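# Back the robot into the free bay between carton stacks

## Task

Drive into the empty bay between the two carton stacks against the wall and stop there. The whole robot must be inside the bay, with both arms and everything else kept folded within the footprint of its base. It must face squarely out into the room. Neither stack may be knocked apart, and no carton may finish beyond its floor tape. The robot must not tip over or end up leaning, or the task fails. The result must hold without the robot pressing anything into place.

## Robot and tools

ROBOT. A wheeled base with two drive wheels, one on each side, and four passive casters. It cannot move sideways. A lifting column rises from the base and carries a tilting head and two six-joint arms with parallel grippers. Shoulder height S = 0.90 m + column_m. With the arms folded, as at the start, the robot measures 0.73 m long, 0.62 m wide and S + 0.43 m tall. Its front sits 0.40 m ahead of the column. For parking, the arms should stay folded.

FRAMES. The base frame has its origin on the floor under the column, midway between the drive wheels. x points forward, y to the left and z up. The hand points left_hand and right_hand are reported in this frame. The odometry frame is the base frame as it stood when the scene began. The base_odometry heading is positive to the left and runs from -3.142 to 3.142. It is counted from wheel turns only, so slipping shows up as false travel.

CAMERAS. cam_head_left, cam_head_right, cam_left_wrist, cam_right_wrist and nav_camera. nav_camera sits low on the front of the base and is the most useful one for lining up with the bay.

TOOL execute_actions. Arguments: "actions", a list holding one action or none, and "cameras", a list of camera names. "all", null or leaving it out returns every camera; [] returns none. An empty actions list only reports state and images. An action may contain:
- "base": exactly one of {"translate_m": d} or {"rotate_rad": d}. translate_m is a straight drive, an offset in metres from where the base last measured itself; positive is forward; range -3 to 3. rotate_rad is a turn on the spot, an offset in radians; positive is counter-clockwise seen from above (left); range -3.2 to 3.2. Very long single drives or turns are refused, so split them.
- "joints": absolute targets by name. These are column_m (0 to 0.8 m), head_tilt_rad (-0.61 to 1.308; positive looks down) and left_/right_joint1_rad to joint6_rad. The joint ranges are: joint1 -2.879 to 2.879, joint2 0 to 3.141, joint3 0 to 3.019, joint4 -1.692 to 1.57, joint5 -1.57 to 1.57 and joint6 -2.094 to 2.094. The grippers, left_gripper_m and right_gripper_m, take the fingertip gap, 0 to 0.093 m, with 0 closed.
- "speeds": optional caps for this action only. translate_m takes 0.05 to 0.8 m/s and rotate_rad takes 0.1 to 1 rad/s. The maximum is the default.
The base and joint motions in one action start together. An unknown key or an out-of-range number refuses the whole call, and nothing moves.

TOOL wait: {"seconds": 0 to 10}. Nothing new is commanded. It returns the same state and images as an empty action.

TOOL zoom_image: {"camera": name, "region": [x0, y0, x1, y1]}. The region is in pixels of that camera's latest full image, from the top-left corner, and may be at most 504 by 504.

TOOL read_manual: {"section": "licences"}. It returns only licence text.

TOOL finished_scene: {"scene": n}, the number of the current scene. It ends the scene for good, and the result says whether the goal was met. Call it only when the robot is settled in place.

RESULT LINES.
- base_status and joint_status give how each commanded motion ended. "done" for the base means the wheels turned the full amount, even if they slipped. "off_target" means the motion came to rest short of its target. "contact_stop" on the base means a wheel stalled against something. In that case back off 0.05 m before trying again, including before a turn. "time_out" means the motion ran out of time.
- turned_by_wheels vs turned_by_imu: if they differ by more than about 4 % and by at least 0.05 rad, the base hit something or slid, and the odometry heading is off by about that gap.
- base_tilt is in degrees, with forward and right positive. Each carries a fixed error of about 1 degree. A drop of 0.5 degrees or more in the forward value during a move means the robot is leaning back; drive 0.05 m away.
- motor_effort lists left_wheel and right_wheel in percent, positive pushing forward, with the action's peak in brackets. A value outside the rest range while standing still suggests the base is pressing on something.
- wheel_motors_off = 1 means overload: about 3 s of hard pushing shuts the wheels off for 2 s, and the base will not hold its place meanwhile.
- on_its_own describes what moved without being commanded. "joint command not followed" means a safety check withheld arm targets; undo the offending joints by at least 0.05 rad.

TIPS AND HAZARDS.
- After any move the wheels hold where they stopped.
- Leaving a joint out of an action does not cancel its old target.
- Approach the bay slowly, using a low translate_m speed. The usual way is to line up in front of the bay, turn so the back faces it, and reverse in. That leaves the robot facing straight out into the room.
- Check heading with the IMU and the images, not odometry alone.
- Do not brush or push the cartons, and do not let a stack topple or slide past its tape.
- Avoid anything that could tip or tilt the robot, such as driving onto objects or pressing hard.
- Keep both arms folded and the grippers inside the base outline. Never let the two arms strike or press on each other.
- Avoid long hard pushes; they overheat motors or trigger the overload.

Each tool is called after ">>>" by a JSON object that holds its "fn" and its "kwargs".

## Session

>>> {"fn": "execute_actions", "kwargs": {"actions": []}}

Scene clock: 0.00 s.
Joint torques (N m, as the arm reports them, + toward a larger angle): no reading
base_odometry: x=+0.000 y=+0.000 heading=+0.000 (m, m, rad; odometry frame)
turned_by_wheels: +0.000 (rad since the last result)
turned_by_imu: +0.000 (rad since the last result)
base_tilt: forward=-0.1 right=+0.8 (deg)
base_status: not commanded
joint_positions: column_m=+0.555 head_tilt_rad=+0.859 left_joint1_rad=-1.573 left_joint2_rad=+0.843 left_joint3_rad=+0.424 left_joint4_rad=-0.941 left_joint5_rad=+0.047 left_joint6_rad=+0.100 left_gripper_m=+0.094 right_joint1_rad=+1.589 right_joint2_rad=+0.867 right_joint3_rad=+0.391 right_joint4_rad=-0.909 right_joint5_rad=+0.031 right_joint6_rad=+0.053 right_gripper_m=+0.094
joint_status: not commanded
wheel_motors_off: 0
motor_effort: left_wheel=+4 right_wheel=+1 (%)
left_hand: x=+0.1650 y=+0.2158 z=+1.2505 quat_wxyz=(+0.404, -0.037, -0.913, +0.043) (m; base frame)
right_hand: x=+0.1472 y=-0.2268 z=+1.2489 quat_wxyz=(+0.417, -0.010, -0.909, +0.020) (m; base frame)
pictures: cam_head_left, cam_head_right, cam_left_wrist, cam_right_wrist, nav_camera
Images, in order (width x height): cam_head_left 672x504, cam_head_right 672x504, cam_left_wrist 616x616, cam_right_wrist 616x616, nav_camera 672x504.

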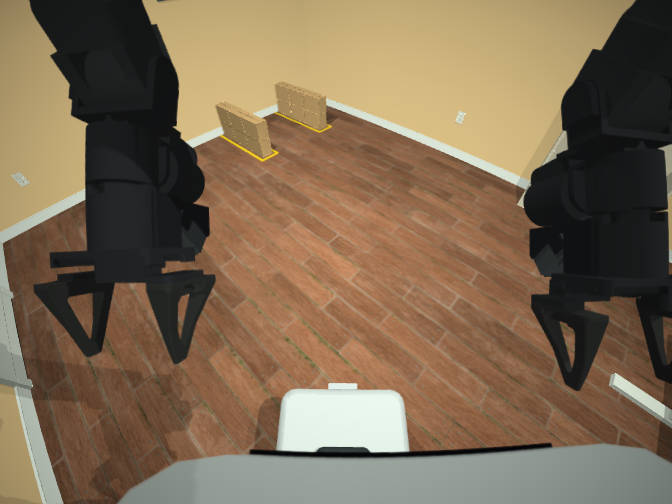

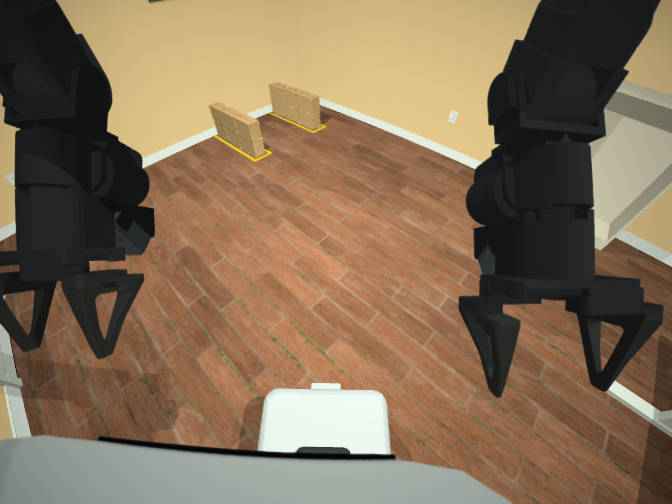

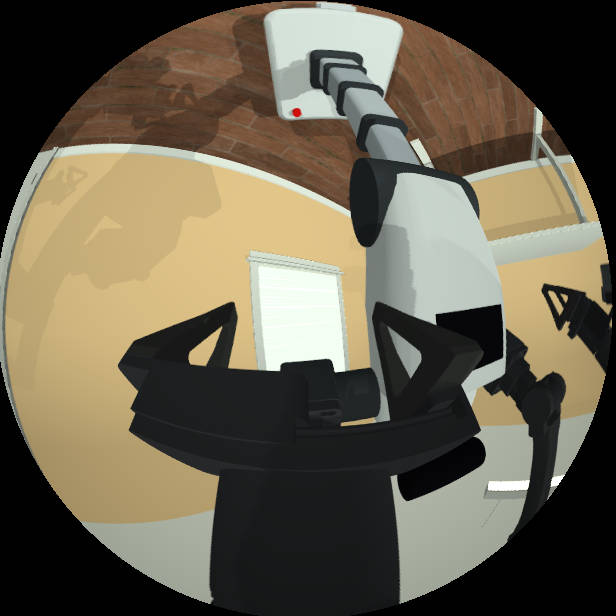

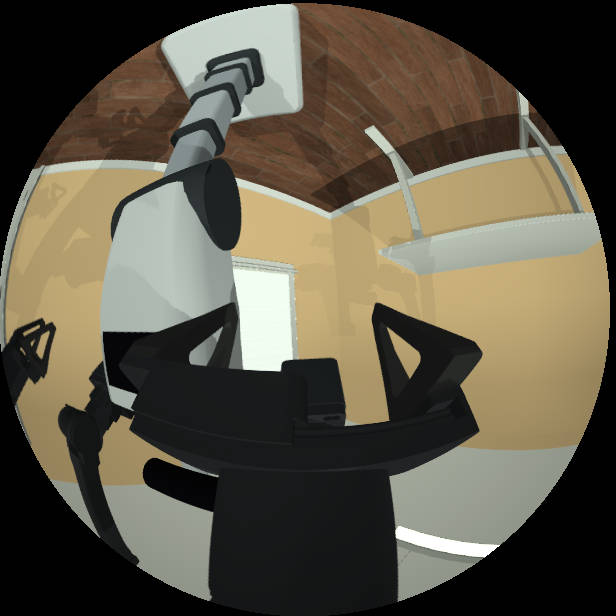

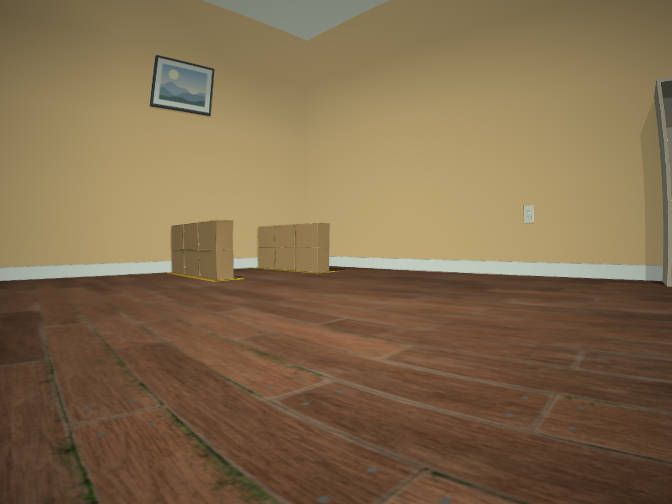

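>>> {"fn": "execute_actions", "kwargs": {"actions": [{"base":{"rotate_rad":-0.142},"joints":{"head_tilt_rad":0.7}}], "cameras": []}}

>>> {"fn": "execute_actions", "kwargs": {"actions": [{"base":{"translate_m":1.6}}], "cameras": ["cam_head_left","nav_camera"]}}

Scene clock: 1.80 s.
Joint torques (N m, as the arm reports them, + toward a larger angle): left_arm=[-0.04 -9.26 -0.59 -1.6  -0.07 -0.06] | right_arm=[-1.48 -6.58 -0.71 -1.88  0.1  -0.13]
base_odometry: x=+0.000 y=+0.000 heading=-0.141 (m, m, rad; odometry frame)
turned_by_wheels: -0.141 (rad since the last result)
turned_by_imu: -0.141 (rad since the last result)
base_tilt: forward=+0.0 right=+0.8 (deg)
base_status: done
joint_positions: column_m=+0.555 head_tilt_rad=+0.717 left_joint1_rad=-1.573 left_joint2_rad=+0.843 left_joint3_rad=+0.424 left_joint4_rad=-0.941 left_joint5_rad=+0.047 left_joint6_rad=+0.100 left_gripper_m=+0.094 right_joint1_rad=+1.589 right_joint2_rad=+0.867 right_joint3_rad=+0.391 right_joint4_rad=-0.909 right_joint5_rad=+0.031 right_joint6_rad=+0.053 right_gripper_m=+0.094
joint_status: all done
wheel_motors_off: 0
motor_effort: left_wheel=+3(39) right_wheel=-3(27) (%)
left_hand: x=+0.1650 y=+0.2158 z=+1.2505 quat_wxyz=(+0.404, -0.037, -0.913, +0.043) (m; base frame)
right_hand: x=+0.1472 y=-0.2268 z=+1.2489 quat_wxyz=(+0.417, -0.010, -0.909, +0.020) (m; base frame)
pictures: none
No camera images: the call's "cameras" was empty. Leave "cameras" out to get every camera's image.

Scene clock: 6.00 s.
Joint torques (N m, as the arm reports them, + toward a larger angle): left_arm=[ 0.51 -8.98 -0.65 -1.65 -0.08 -0.02] | right_arm=[-1.46 -6.28 -0.57 -1.9   0.1  -0.13]
base_odometry: x=+1.584 y=-0.225 heading=-0.141 (m, m, rad; odometry frame)
turned_by_wheels: +0.000 (rad since the last result)
turned_by_imu: +0.003 (rad since the last result)
base_tilt: forward=-0.1 right=+0.8 (deg)
base_status: done
joint_positions: column_m=+0.555 head_tilt_rad=+0.716 left_joint1_rad=-1.573 left_joint2_rad=+0.843 left_joint3_rad=+0.424 left_joint4_rad=-0.941 left_joint5_rad=+0.047 left_joint6_rad=+0.100 left_gripper_m=+0.094 right_joint1_rad=+1.589 right_joint2_rad=+0.867 right_joint3_rad=+0.390 right_joint4_rad=-0.909 right_joint5_rad=+0.031 right_joint6_rad=+0.053 right_gripper_m=+0.094
joint_status: not commanded
wheel_motors_off: 0
motor_effort: left_wheel=+1(60) right_wheel=+0(33) (%)
left_hand: x=+0.1648 y=+0.2158 z=+1.2505 quat_wxyz=(+0.404, -0.037, -0.913, +0.043) (m; base frame)
right_hand: x=+0.1467 y=-0.2268 z=+1.2491 quat_wxyz=(+0.417, -0.010, -0.909, +0.020) (m; base frame)
pictures: cam_head_left, nav_camera
Images, in order (width x height): cam_head_left 672x504, nav_camera 672x504.

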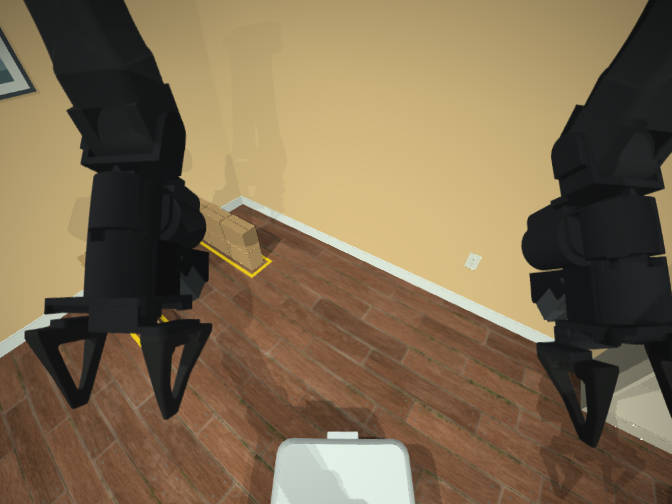

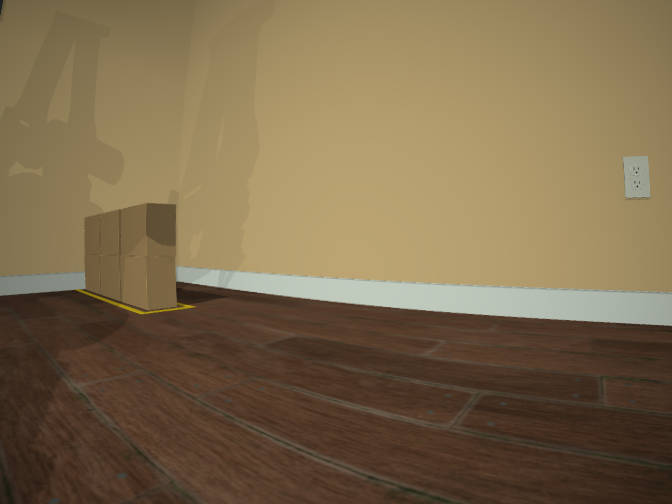

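>>> {"fn": "execute_actions", "kwargs": {"actions": [{"base":{"rotate_rad":0.6},"joints":{"head_tilt_rad":0.859}}], "cameras": ["cam_head_left","cam_head_right","nav_camera"]}}

Scene clock: 8.07 s.
Joint torques (N m, as the arm reports them, + toward a larger angle): left_arm=[ 0.42 -9.68 -0.73 -1.48 -0.05 -0.02] | right_arm=[-1.53 -6.56 -0.65 -1.9   0.1  -0.13]
base_odometry: x=+1.584 y=-0.225 heading=+0.459 (m, m, rad; odometry frame)
turned_by_wheels: +0.599 (rad since the last result)
turned_by_imu: +0.601 (rad since the last result)
base_tilt: forward=-0.1 right=+0.8 (deg)
base_status: done
joint_positions: column_m=+0.555 head_tilt_rad=+0.860 left_joint1_rad=-1.573 left_joint2_rad=+0.843 left_joint3_rad=+0.424 left_joint4_rad=-0.941 left_joint5_rad=+0.047 left_joint6_rad=+0.100 left_gripper_m=+0.094 right_joint1_rad=+1.589 right_joint2_rad=+0.867 right_joint3_rad=+0.390 right_joint4_rad=-0.909 right_joint5_rad=+0.031 right_joint6_rad=+0.053 right_gripper_m=+0.094
joint_status: all done
wheel_motors_off: 0
motor_effort: left_wheel=+1(53) right_wheel=+1(30) (%)
left_hand: x=+0.1648 y=+0.2158 z=+1.2505 quat_wxyz=(+0.404, -0.037, -0.913, +0.043) (m; base frame)
right_hand: x=+0.1467 y=-0.2268 z=+1.2491 quat_wxyz=(+0.417, -0.010, -0.909, +0.020) (m; base frame)
pictures: cam_head_left, cam_head_right, nav_camera
Images, in order (width x height): cam_head_left 672x504, cam_head_right 672x504, nav_camera 672x504.

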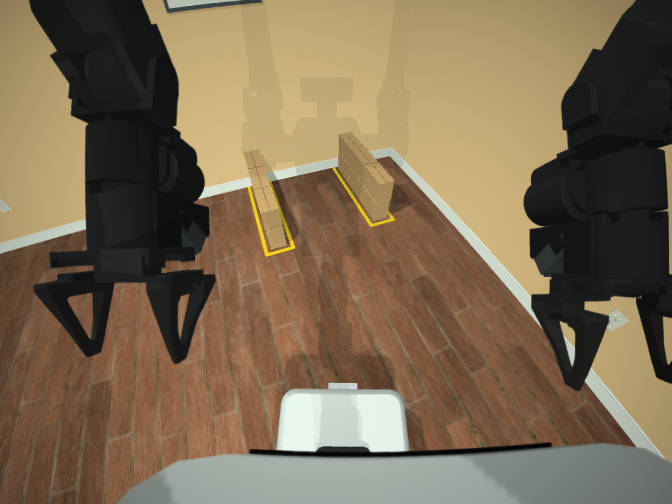

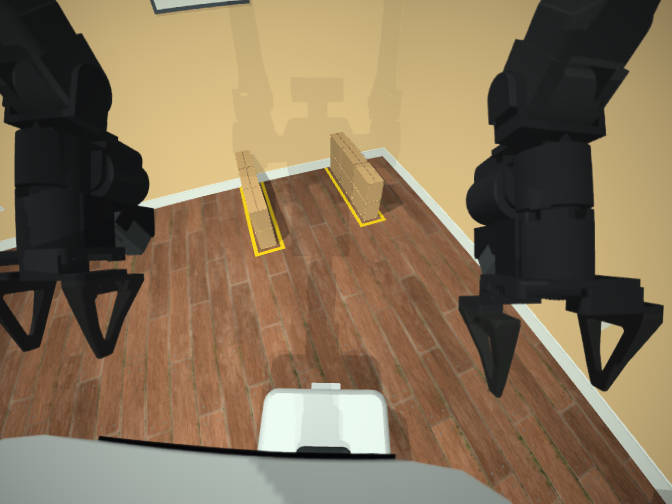

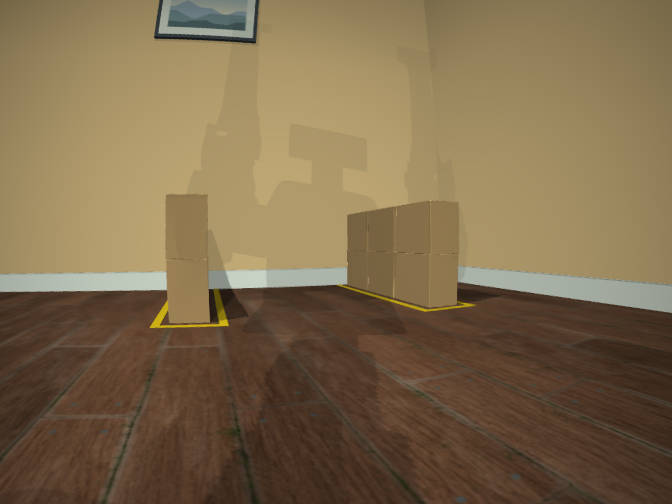

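>>> {"fn": "execute_actions", "kwargs": {"actions": [{"base":{"rotate_rad":-0.267}}], "cameras": []}}

>>> {"fn": "execute_actions", "kwargs": {"actions": [{"base":{"translate_m":0.87}}], "cameras": []}}

>>> {"fn": "execute_actions", "kwargs": {"actions": [{"base":{"rotate_rad":0.639},"joints":{"head_tilt_rad":1.0}}], "cameras": ["cam_head_left","nav_camera"]}}

Scene clock: 9.93 s.
Joint torques (N m, as the arm reports them, + toward a larger angle): left_arm=[-0.08 -9.6  -0.57 -1.83 -0.11 -0.09] | right_arm=[-1.5  -6.52 -0.56 -1.9   0.1  -0.13]
base_odometry: x=+1.584 y=-0.225 heading=+0.192 (m, m, rad; odometry frame)
turned_by_wheels: -0.266 (rad since the last result)
turned_by_imu: -0.268 (rad since the last result)
base_tilt: forward=+0.0 right=+0.7 (deg)
base_status: done
joint_positions: column_m=+0.555 head_tilt_rad=+0.860 left_joint1_rad=-1.573 left_joint2_rad=+0.843 left_joint3_rad=+0.424 left_joint4_rad=-0.941 left_joint5_rad=+0.047 left_joint6_rad=+0.100 left_gripper_m=+0.094 right_joint1_rad=+1.589 right_joint2_rad=+0.867 right_joint3_rad=+0.390 right_joint4_rad=-0.909 right_joint5_rad=+0.031 right_joint6_rad=+0.053 right_gripper_m=+0.094
joint_status: not commanded
wheel_motors_off: 0
motor_effort: left_wheel=+1(29) right_wheel=+0(20) (%)
left_hand: x=+0.1648 y=+0.2158 z=+1.2505 quat_wxyz=(+0.404, -0.037, -0.913, +0.043) (m; base frame)
right_hand: x=+0.1467 y=-0.2268 z=+1.2491 quat_wxyz=(+0.417, -0.010, -0.909, +0.020) (m; base frame)
pictures: none
No camera images: the call's "cameras" was empty. Leave "cameras" out to get every camera's image.

Scene clock: 13.23 s.
Joint torques (N m, as the arm reports them, + toward a larger angle): left_arm=[ 0.47 -9.53 -1.   -1.44 -0.1   0.03] | right_arm=[-1.49 -6.29 -0.67 -1.9   0.1  -0.13]
base_odometry: x=+2.438 y=-0.058 heading=+0.193 (m, m, rad; odometry frame)
turned_by_wheels: +0.001 (rad since the last result)
turned_by_imu: +0.003 (rad since the last result)
base_tilt: forward=+0.0 right=+0.8 (deg)
base_status: done
joint_positions: column_m=+0.555 head_tilt_rad=+0.861 left_joint1_rad=-1.573 left_joint2_rad=+0.843 left_joint3_rad=+0.425 left_joint4_rad=-0.941 left_joint5_rad=+0.047 left_joint6_rad=+0.100 left_gripper_m=+0.094 right_joint1_rad=+1.589 right_joint2_rad=+0.867 right_joint3_rad=+0.392 right_joint4_rad=-0.909 right_joint5_rad=+0.031 right_joint6_rad=+0.053 right_gripper_m=+0.094
joint_status: not commanded
wheel_motors_off: 0
motor_effort: left_wheel=+2(66) right_wheel=-1(34) (%)
left_hand: x=+0.1654 y=+0.2158 z=+1.2504 quat_wxyz=(+0.404, -0.037, -0.913, +0.043) (m; base frame)
right_hand: x=+0.1478 y=-0.2268 z=+1.2487 quat_wxyz=(+0.416, -0.010, -0.909, +0.020) (m; base frame)
pictures: none
No camera images: the call's "cameras" was empty. Leave "cameras" out to get every camera's image.

Scene clock: 15.17 s.
Joint torques (N m, as the arm reports them, + toward a larger angle): left_arm=[-0.18 -9.18 -0.61 -1.54 -0.08  0.  ] | right_arm=[-1.52 -6.55 -0.66 -1.91  0.1  -0.13]
base_odometry: x=+2.438 y=-0.058 heading=+0.831 (m, m, rad; odometry frame)
turned_by_wheels: +0.638 (rad since the last result)
turned_by_imu: +0.640 (rad since the last result)
base_tilt: forward=+0.0 right=+0.7 (deg)
base_status: done
joint_positions: column_m=+0.555 head_tilt_rad=+1.000 left_joint1_rad=-1.573 left_joint2_rad=+0.843 left_joint3_rad=+0.425 left_joint4_rad=-0.941 left_joint5_rad=+0.047 left_joint6_rad=+0.100 left_gripper_m=+0.094 right_joint1_rad=+1.589 right_joint2_rad=+0.867 right_joint3_rad=+0.392 right_joint4_rad=-0.909 right_joint5_rad=+0.031 right_joint6_rad=+0.053 right_gripper_m=+0.094
joint_status: all done
wheel_motors_off: 0
motor_effort: left_wheel=-1(52) right_wheel=-1(30) (%)
left_hand: x=+0.1654 y=+0.2158 z=+1.2504 quat_wxyz=(+0.404, -0.037, -0.913, +0.043) (m; base frame)
right_hand: x=+0.1478 y=-0.2268 z=+1.2487 quat_wxyz=(+0.416, -0.010, -0.909, +0.020) (m; base frame)
pictures: cam_head_left, nav_camera
Images, in order (width x height): cam_head_left 672x504, nav_camera 672x504.

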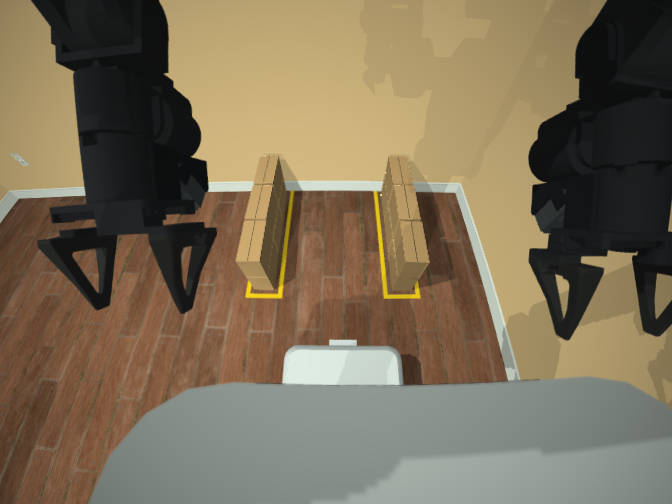

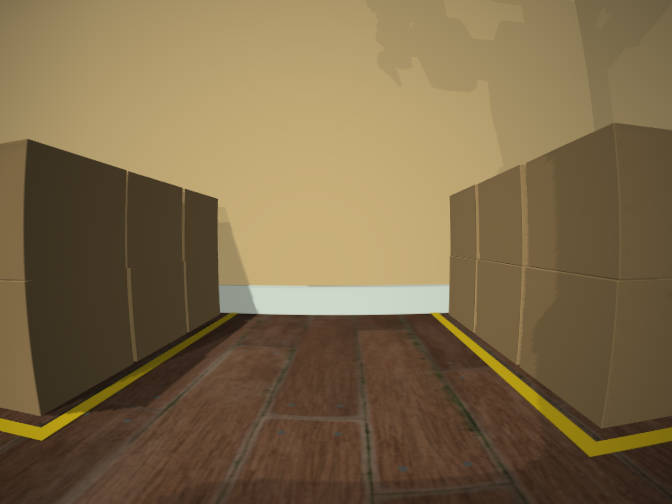

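>>> {"fn": "zoom_image", "kwargs": {"camera": "cam_head_left", "region": [230,140,450,360]}}

Region (230, 140, 450, 360) of cam_head_left's 672x504 image, scaled by 2.291, with more detail than that image has.

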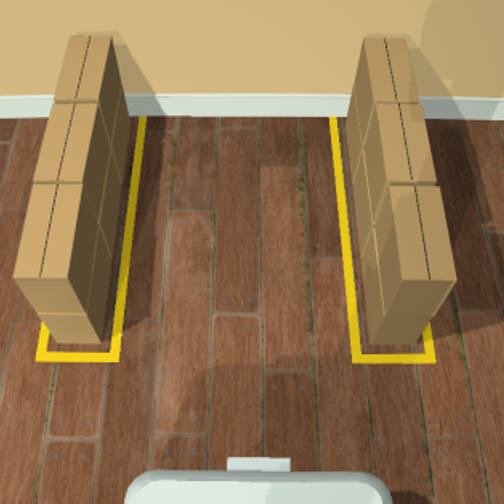

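>>> {"fn": "execute_actions", "kwargs": {"actions": [{"base":{"rotate_rad":-0.2}}], "cameras": []}}

>>> {"fn": "execute_actions", "kwargs": {"actions": [{"base":{"translate_m":-0.21}}], "cameras": []}}

>>> {"fn": "execute_actions", "kwargs": {"actions": [{"base":{"rotate_rad":0.2}}], "cameras": ["cam_head_left","nav_camera"]}}

>>> {"fn": "zoom_image", "kwargs": {"camera": "cam_head_left", "region": [230,140,450,360]}}

Scene clock: 17.20 s.
Joint torques (N m, as the arm reports them, + toward a larger angle): left_arm=[-0.08 -8.52 -0.61 -1.72 -0.03 -0.02] | right_arm=[-1.47 -6.51 -0.59 -1.93  0.1  -0.13]
base_odometry: x=+2.438 y=-0.058 heading=+0.632 (m, m, rad; odometry frame)
turned_by_wheels: -0.199 (rad since the last result)
turned_by_imu: -0.201 (rad since the last result)
base_tilt: forward=+0.0 right=+0.8 (deg)
base_status: done
joint_positions: column_m=+0.555 head_tilt_rad=+1.000 left_joint1_rad=-1.573 left_joint2_rad=+0.843 left_joint3_rad=+0.425 left_joint4_rad=-0.941 left_joint5_rad=+0.047 left_joint6_rad=+0.100 left_gripper_m=+0.094 right_joint1_rad=+1.589 right_joint2_rad=+0.867 right_joint3_rad=+0.392 right_joint4_rad=-0.909 right_joint5_rad=+0.031 right_joint6_rad=+0.053 right_gripper_m=+0.094
joint_status: not commanded
wheel_motors_off: 0
motor_effort: left_wheel=+0(29) right_wheel=-1(19) (%)
left_hand: x=+0.1654 y=+0.2158 z=+1.2504 quat_wxyz=(+0.404, -0.037, -0.913, +0.043) (m; base frame)
right_hand: x=+0.1478 y=-0.2268 z=+1.2487 quat_wxyz=(+0.416, -0.010, -0.909, +0.020) (m; base frame)
pictures: none
No camera images: the call's "cameras" was empty. Leave "cameras" out to get every camera's image.

Scene clock: 19.03 s.
Joint torques (N m, as the arm reports them, + toward a larger angle): left_arm=[ 0.56 -8.13 -0.47 -1.72 -0.12  0.  ] | right_arm=[-1.48 -6.26 -0.46 -1.84  0.1  -0.13]
base_odometry: x=+2.269 y=-0.183 heading=+0.633 (m, m, rad; odometry frame)
turned_by_wheels: +0.002 (rad since the last result)
turned_by_imu: +0.002 (rad since the last result)
base_tilt: forward=+0.0 right=+0.8 (deg)
base_status: done
joint_positions: column_m=+0.555 head_tilt_rad=+1.001 left_joint1_rad=-1.573 left_joint2_rad=+0.843 left_joint3_rad=+0.422 left_joint4_rad=-0.941 left_joint5_rad=+0.047 left_joint6_rad=+0.100 left_gripper_m=+0.094 right_joint1_rad=+1.589 right_joint2_rad=+0.867 right_joint3_rad=+0.389 right_joint4_rad=-0.909 right_joint5_rad=+0.031 right_joint6_rad=+0.053 right_gripper_m=+0.094
joint_status: not commanded
wheel_motors_off: 0
motor_effort: left_wheel=+3(54) right_wheel=-2(48) (%)
left_hand: x=+0.1638 y=+0.2159 z=+1.2508 quat_wxyz=(+0.405, -0.037, -0.912, +0.043) (m; base frame)
right_hand: x=+0.1461 y=-0.2268 z=+1.2493 quat_wxyz=(+0.418, -0.010, -0.908, +0.020) (m; base frame)
pictures: none
No camera images: the call's "cameras" was empty. Leave "cameras" out to get every camera's image.

Scene clock: 20.30 s.
Joint torques (N m, as the arm reports them, + toward a larger angle): left_arm=[-0.78 -9.75 -0.31 -1.54 -0.06  0.01] | right_arm=[-1.49 -6.11 -0.3  -1.92  0.1  -0.13]
base_odometry: x=+2.269 y=-0.183 heading=+0.832 (m, m, rad; odometry frame)
turned_by_wheels: +0.199 (rad since the last result)
turned_by_imu: +0.199 (rad since the last result)
base_tilt: forward=-0.1 right=+0.8 (deg)
base_status: done
joint_positions: column_m=+0.555 head_tilt_rad=+1.001 left_joint1_rad=-1.573 left_joint2_rad=+0.843 left_joint3_rad=+0.422 left_joint4_rad=-0.941 left_joint5_rad=+0.047 left_joint6_rad=+0.100 left_gripper_m=+0.094 right_joint1_rad=+1.589 right_joint2_rad=+0.867 right_joint3_rad=+0.389 right_joint4_rad=-0.909 right_joint5_rad=+0.031 right_joint6_rad=+0.053 right_gripper_m=+0.094
joint_status: not commanded
wheel_motors_off: 0
motor_effort: left_wheel=+0(41) right_wheel=+1(36) (%)
left_hand: x=+0.1638 y=+0.2159 z=+1.2508 quat_wxyz=(+0.405, -0.037, -0.912, +0.043) (m; base frame)
right_hand: x=+0.1461 y=-0.2268 z=+1.2493 quat_wxyz=(+0.418, -0.010, -0.908, +0.020) (m; base frame)
pictures: cam_head_left, nav_camera
Images, in order (width x height): cam_head_left 672x504, nav_camera 672x504.

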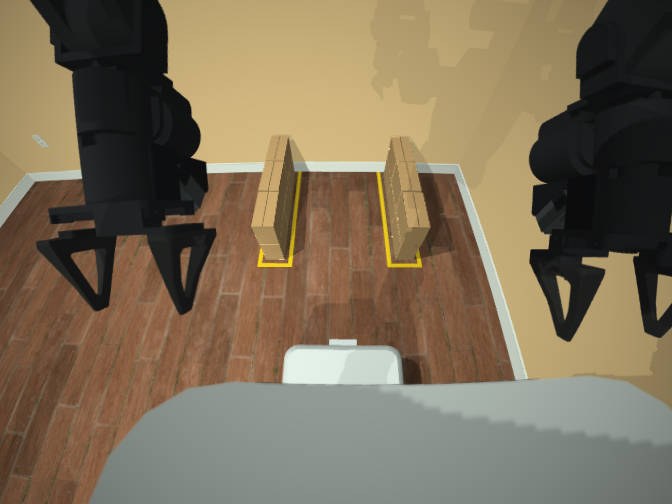

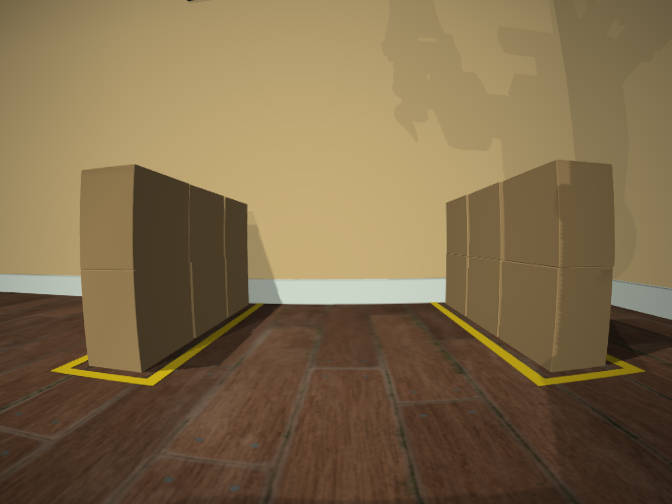

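Region (230, 140, 450, 360) of cam_head_left's 672x504 image, scaled by 2.291, with more detail than that image has.

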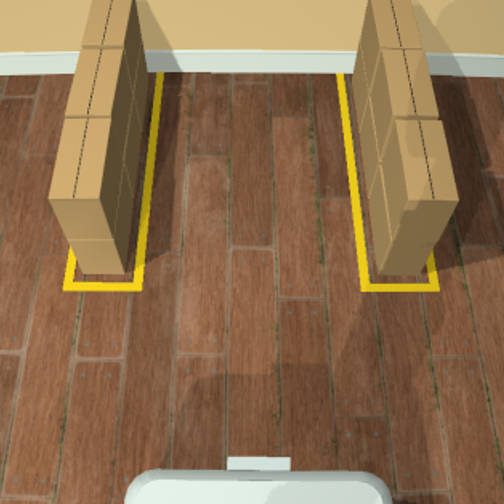

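>>> {"fn": "execute_actions", "kwargs": {"actions": [{"base":{"rotate_rad":3.14}}], "cameras": []}}

Scene clock: 25.07 s.
Joint torques (N m, as the arm reports them, + toward a larger angle): left_arm=[ 0.93 -9.19 -0.44 -1.37 -0.13 -0.02] | right_arm=[-1.46 -6.58 -0.6  -1.88  0.1  -0.13]
base_odometry: x=+2.269 y=-0.183 heading=-2.311 (m, m, rad; odometry frame)
turned_by_wheels: +3.140 (rad since the last result)
turned_by_imu: +3.156 (rad since the last result)
base_tilt: forward=-0.1 right=+0.8 (deg)
base_status: done
joint_positions: column_m=+0.555 head_tilt_rad=+1.001 left_joint1_rad=-1.573 left_joint2_rad=+0.843 left_joint3_rad=+0.422 left_joint4_rad=-0.941 left_joint5_rad=+0.047 left_joint6_rad=+0.100 left_gripper_m=+0.094 right_joint1_rad=+1.589 right_joint2_rad=+0.867 right_joint3_rad=+0.389 right_joint4_rad=-0.909 right_joint5_rad=+0.031 right_joint6_rad=+0.053 right_gripper_m=+0.094
joint_status: not commanded
wheel_motors_off: 0
motor_effort: left_wheel=+1(29) right_wheel=+0(38) (%)
left_hand: x=+0.1638 y=+0.2159 z=+1.2508 quat_wxyz=(+0.405, -0.037, -0.912, +0.043) (m; base frame)
right_hand: x=+0.1461 y=-0.2268 z=+1.2493 quat_wxyz=(+0.418, -0.010, -0.908, +0.020) (m; base frame)
pictures: none
No camera images: the call's "cameras" was empty. Leave "cameras" out to get every camera's image.

>>> {"fn": "execute_actions", "kwargs": {"actions": [{"joints":{"head_tilt_rad":0.5}}], "cameras": ["cam_head_left","nav_camera"]}}

Scene clock: 26.03 s.
Joint torques (N m, as the arm reports them, + toward a larger angle): left_arm=[ 0.1  -8.79 -0.43 -1.61 -0.09  0.  ] | right_arm=[-1.45 -6.52 -0.59 -1.91  0.1  -0.13]
base_odometry: x=+2.269 y=-0.183 heading=-2.311 (m, m, rad; odometry frame)
turned_by_wheels: +0.000 (rad since the last result)
turned_by_imu: +0.000 (rad since the last result)
base_tilt: forward=+0.0 right=+0.8 (deg)
base_status: not commanded
joint_positions: column_m=+0.555 head_tilt_rad=+0.518 left_joint1_rad=-1.573 left_joint2_rad=+0.843 left_joint3_rad=+0.422 left_joint4_rad=-0.941 left_joint5_rad=+0.047 left_joint6_rad=+0.100 left_gripper_m=+0.094 right_joint1_rad=+1.589 right_joint2_rad=+0.867 right_joint3_rad=+0.389 right_joint4_rad=-0.909 right_joint5_rad=+0.031 right_joint6_rad=+0.053 right_gripper_m=+0.094
joint_status: all done
wheel_motors_off: 0
motor_effort: left_wheel=-2(0) right_wheel=+0(0) (%)
left_hand: x=+0.1638 y=+0.2159 z=+1.2508 quat_wxyz=(+0.405, -0.037, -0.912, +0.043) (m; base frame)
right_hand: x=+0.1461 y=-0.2268 z=+1.2493 quat_wxyz=(+0.418, -0.010, -0.908, +0.020) (m; base frame)
pictures: cam_head_left, nav_camera
Images, in order (width x height): cam_head_left 672x504, nav_camera 672x504.

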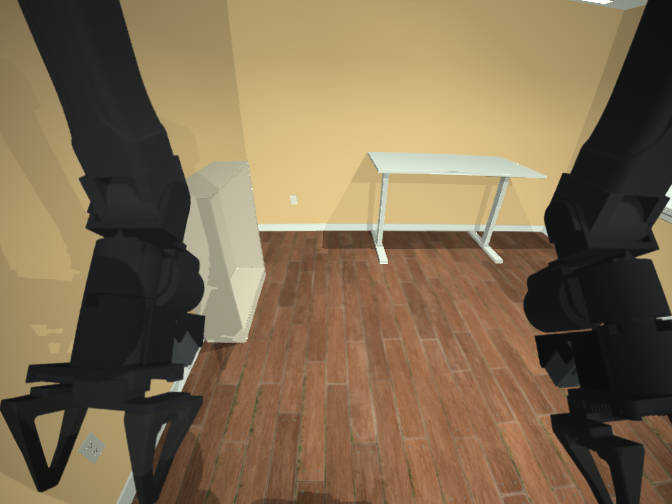

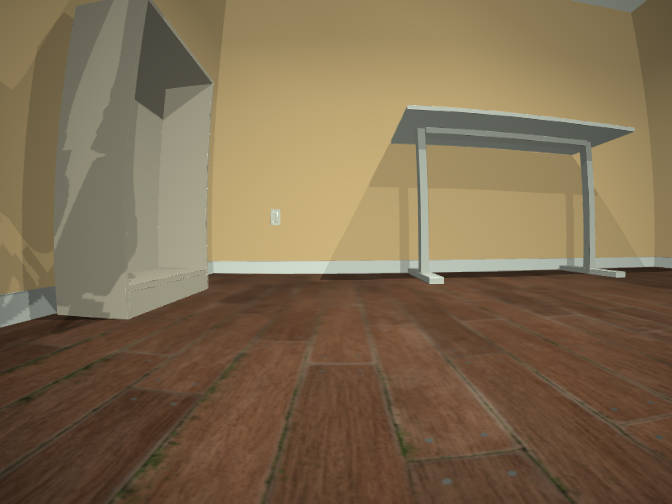

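>>> {"fn": "execute_actions", "kwargs": {"actions": [{"base":{"translate_m":-0.75},"joints":{"head_tilt_rad":1.3},"speeds":{"translate_m":0.5}}], "cameras": ["cam_head_left","cam_left_wrist","cam_right_wrist"]}}

Scene clock: 29.47 s.
Joint torques (N m, as the arm reports them, + toward a larger angle): left_arm=[ 0.73 -8.94 -0.4  -1.57 -0.02  0.05] | right_arm=[-1.52 -6.54 -0.44 -1.9   0.1  -0.13]
base_odometry: x=+2.774 y=+0.371 heading=-2.311 (m, m, rad; odometry frame)
turned_by_wheels: +0.000 (rad since the last result)
turned_by_imu: +0.000 (rad since the last result)
base_tilt: forward=-0.1 right=+0.8 (deg)
base_status: done
joint_positions: column_m=+0.555 head_tilt_rad=+1.289 left_joint1_rad=-1.573 left_joint2_rad=+0.843 left_joint3_rad=+0.422 left_joint4_rad=-0.941 left_joint5_rad=+0.047 left_joint6_rad=+0.100 left_gripper_m=+0.094 right_joint1_rad=+1.589 right_joint2_rad=+0.866 right_joint3_rad=+0.389 right_joint4_rad=-0.909 right_joint5_rad=+0.031 right_joint6_rad=+0.053 right_gripper_m=+0.094
joint_status: all done
joint sent to its limit — the command would take head_tilt_rad past its upper limit, so that joint was sent only as far as its limit.
wheel_motors_off: 0
motor_effort: left_wheel=+2(60) right_wheel=-1(39) (%)
left_hand: x=+0.1641 y=+0.2159 z=+1.2508 quat_wxyz=(+0.405, -0.037, -0.913, +0.043) (m; base frame)
right_hand: x=+0.1462 y=-0.2268 z=+1.2493 quat_wxyz=(+0.418, -0.010, -0.908, +0.020) (m; base frame)
pictures: cam_head_left, cam_left_wrist, cam_right_wrist
Images, in order (width x height): cam_head_left 672x504, cam_left_wrist 616x616, cam_right_wrist 616x616.

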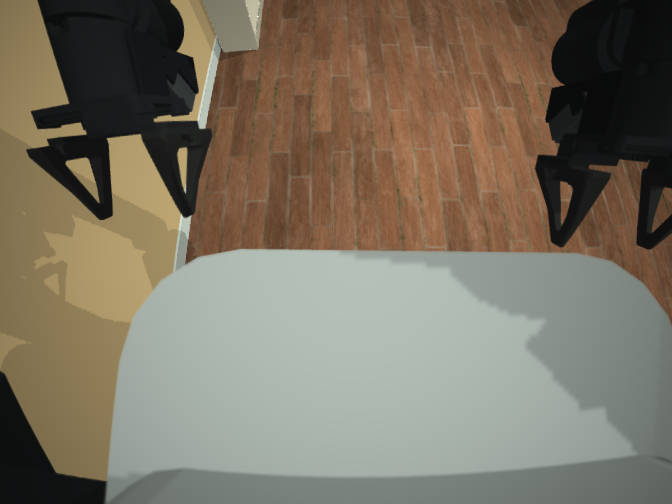

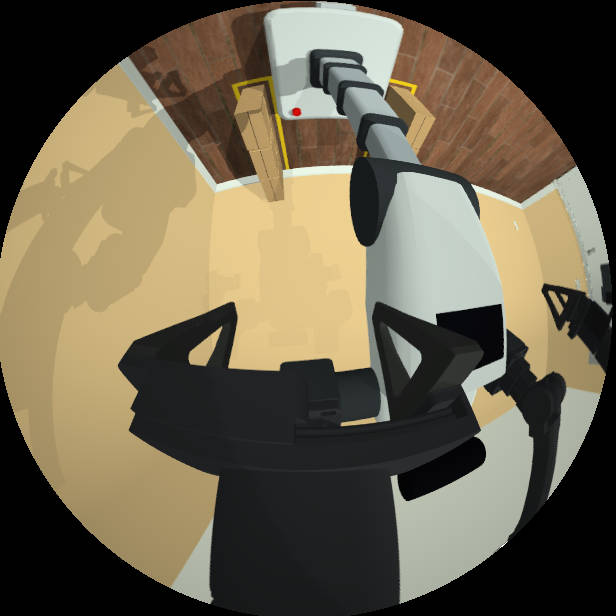

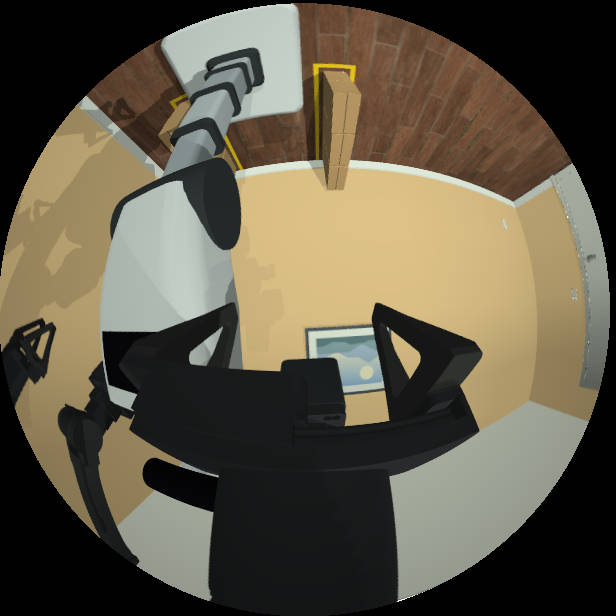

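Useful. Continue.

>>> {"fn": "execute_actions", "kwargs": {"actions": [{"base":{"translate_m":-0.3},"speeds":{"translate_m":0.3}}], "cameras": ["cam_left_wrist","cam_right_wrist"]}}

>>> {"fn": "zoom_image", "kwargs": {"camera": "cam_left_wrist", "region": [200,0,450,220]}}

>>> {"fn": "zoom_image", "kwargs": {"camera": "cam_right_wrist", "region": [140,0,390,220]}}

Scene clock: 31.90 s.
Joint torques (N m, as the arm reports them, + toward a larger angle): left_arm=[ 0.01 -8.02 -0.57 -1.25 -0.06 -0.06] | right_arm=[-1.49 -6.17 -0.49 -1.9   0.1  -0.13]
base_odometry: x=+2.977 y=+0.593 heading=-2.311 (m, m, rad; odometry frame)
turned_by_wheels: +0.000 (rad since the last result)
turned_by_imu: +0.000 (rad since the last result)
base_tilt: forward=+0.0 right=+0.8 (deg)
base_status: done
joint_positions: column_m=+0.555 head_tilt_rad=+1.289 left_joint1_rad=-1.573 left_joint2_rad=+0.843 left_joint3_rad=+0.422 left_joint4_rad=-0.941 left_joint5_rad=+0.047 left_joint6_rad=+0.100 left_gripper_m=+0.094 right_joint1_rad=+1.589 right_joint2_rad=+0.866 right_joint3_rad=+0.389 right_joint4_rad=-0.909 right_joint5_rad=+0.031 right_joint6_rad=+0.053 right_gripper_m=+0.094
joint_status: not commanded
wheel_motors_off: 0
motor_effort: left_wheel=-2(36) right_wheel=-1(28) (%)
left_hand: x=+0.1639 y=+0.2159 z=+1.2508 quat_wxyz=(+0.405, -0.037, -0.913, +0.043) (m; base frame)
right_hand: x=+0.1460 y=-0.2268 z=+1.2493 quat_wxyz=(+0.418, -0.010, -0.908, +0.020) (m; base frame)
pictures: cam_left_wrist, cam_right_wrist
Images, in order (width x height): cam_left_wrist 616x616, cam_right_wrist 616x616.

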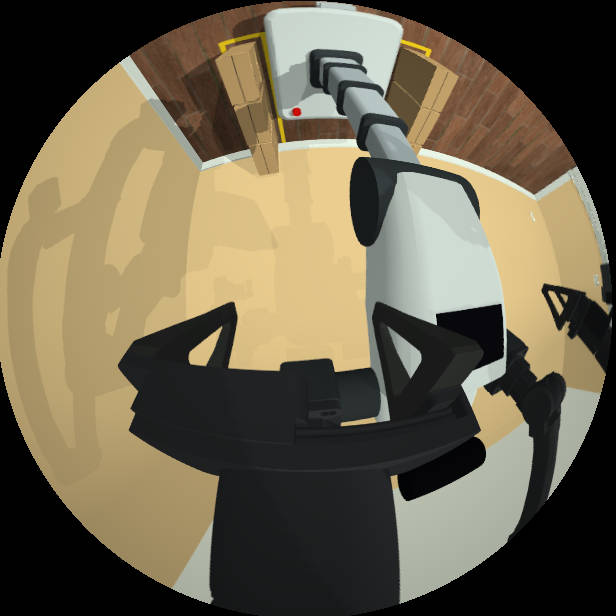

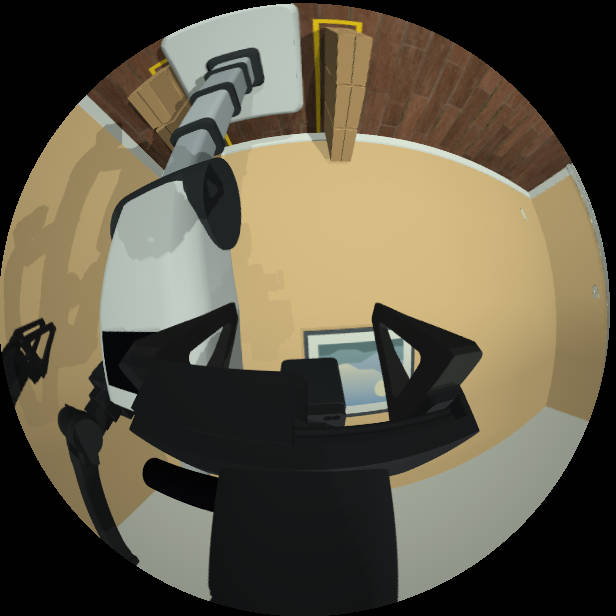

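Region (200, 0, 450, 220) of cam_left_wrist's 616x616 image, scaled by 2.016, with more detail than that image has; it fills the top 444 rows of this view, and the rest is white.

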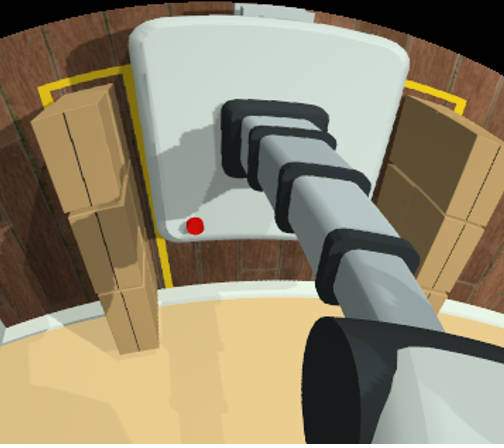

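Region (140, 0, 390, 220) of cam_right_wrist's 616x616 image, scaled by 2.016, with more detail than that image has; it fills the top 444 rows of this view, and the rest is white.

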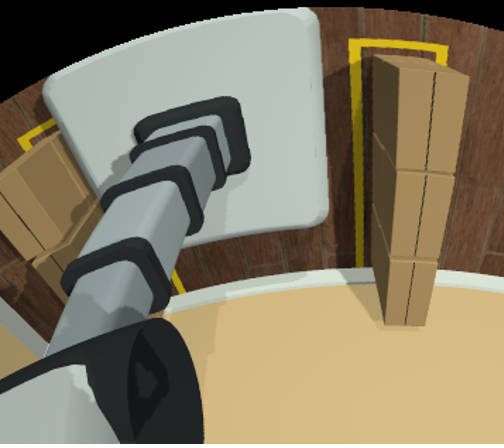

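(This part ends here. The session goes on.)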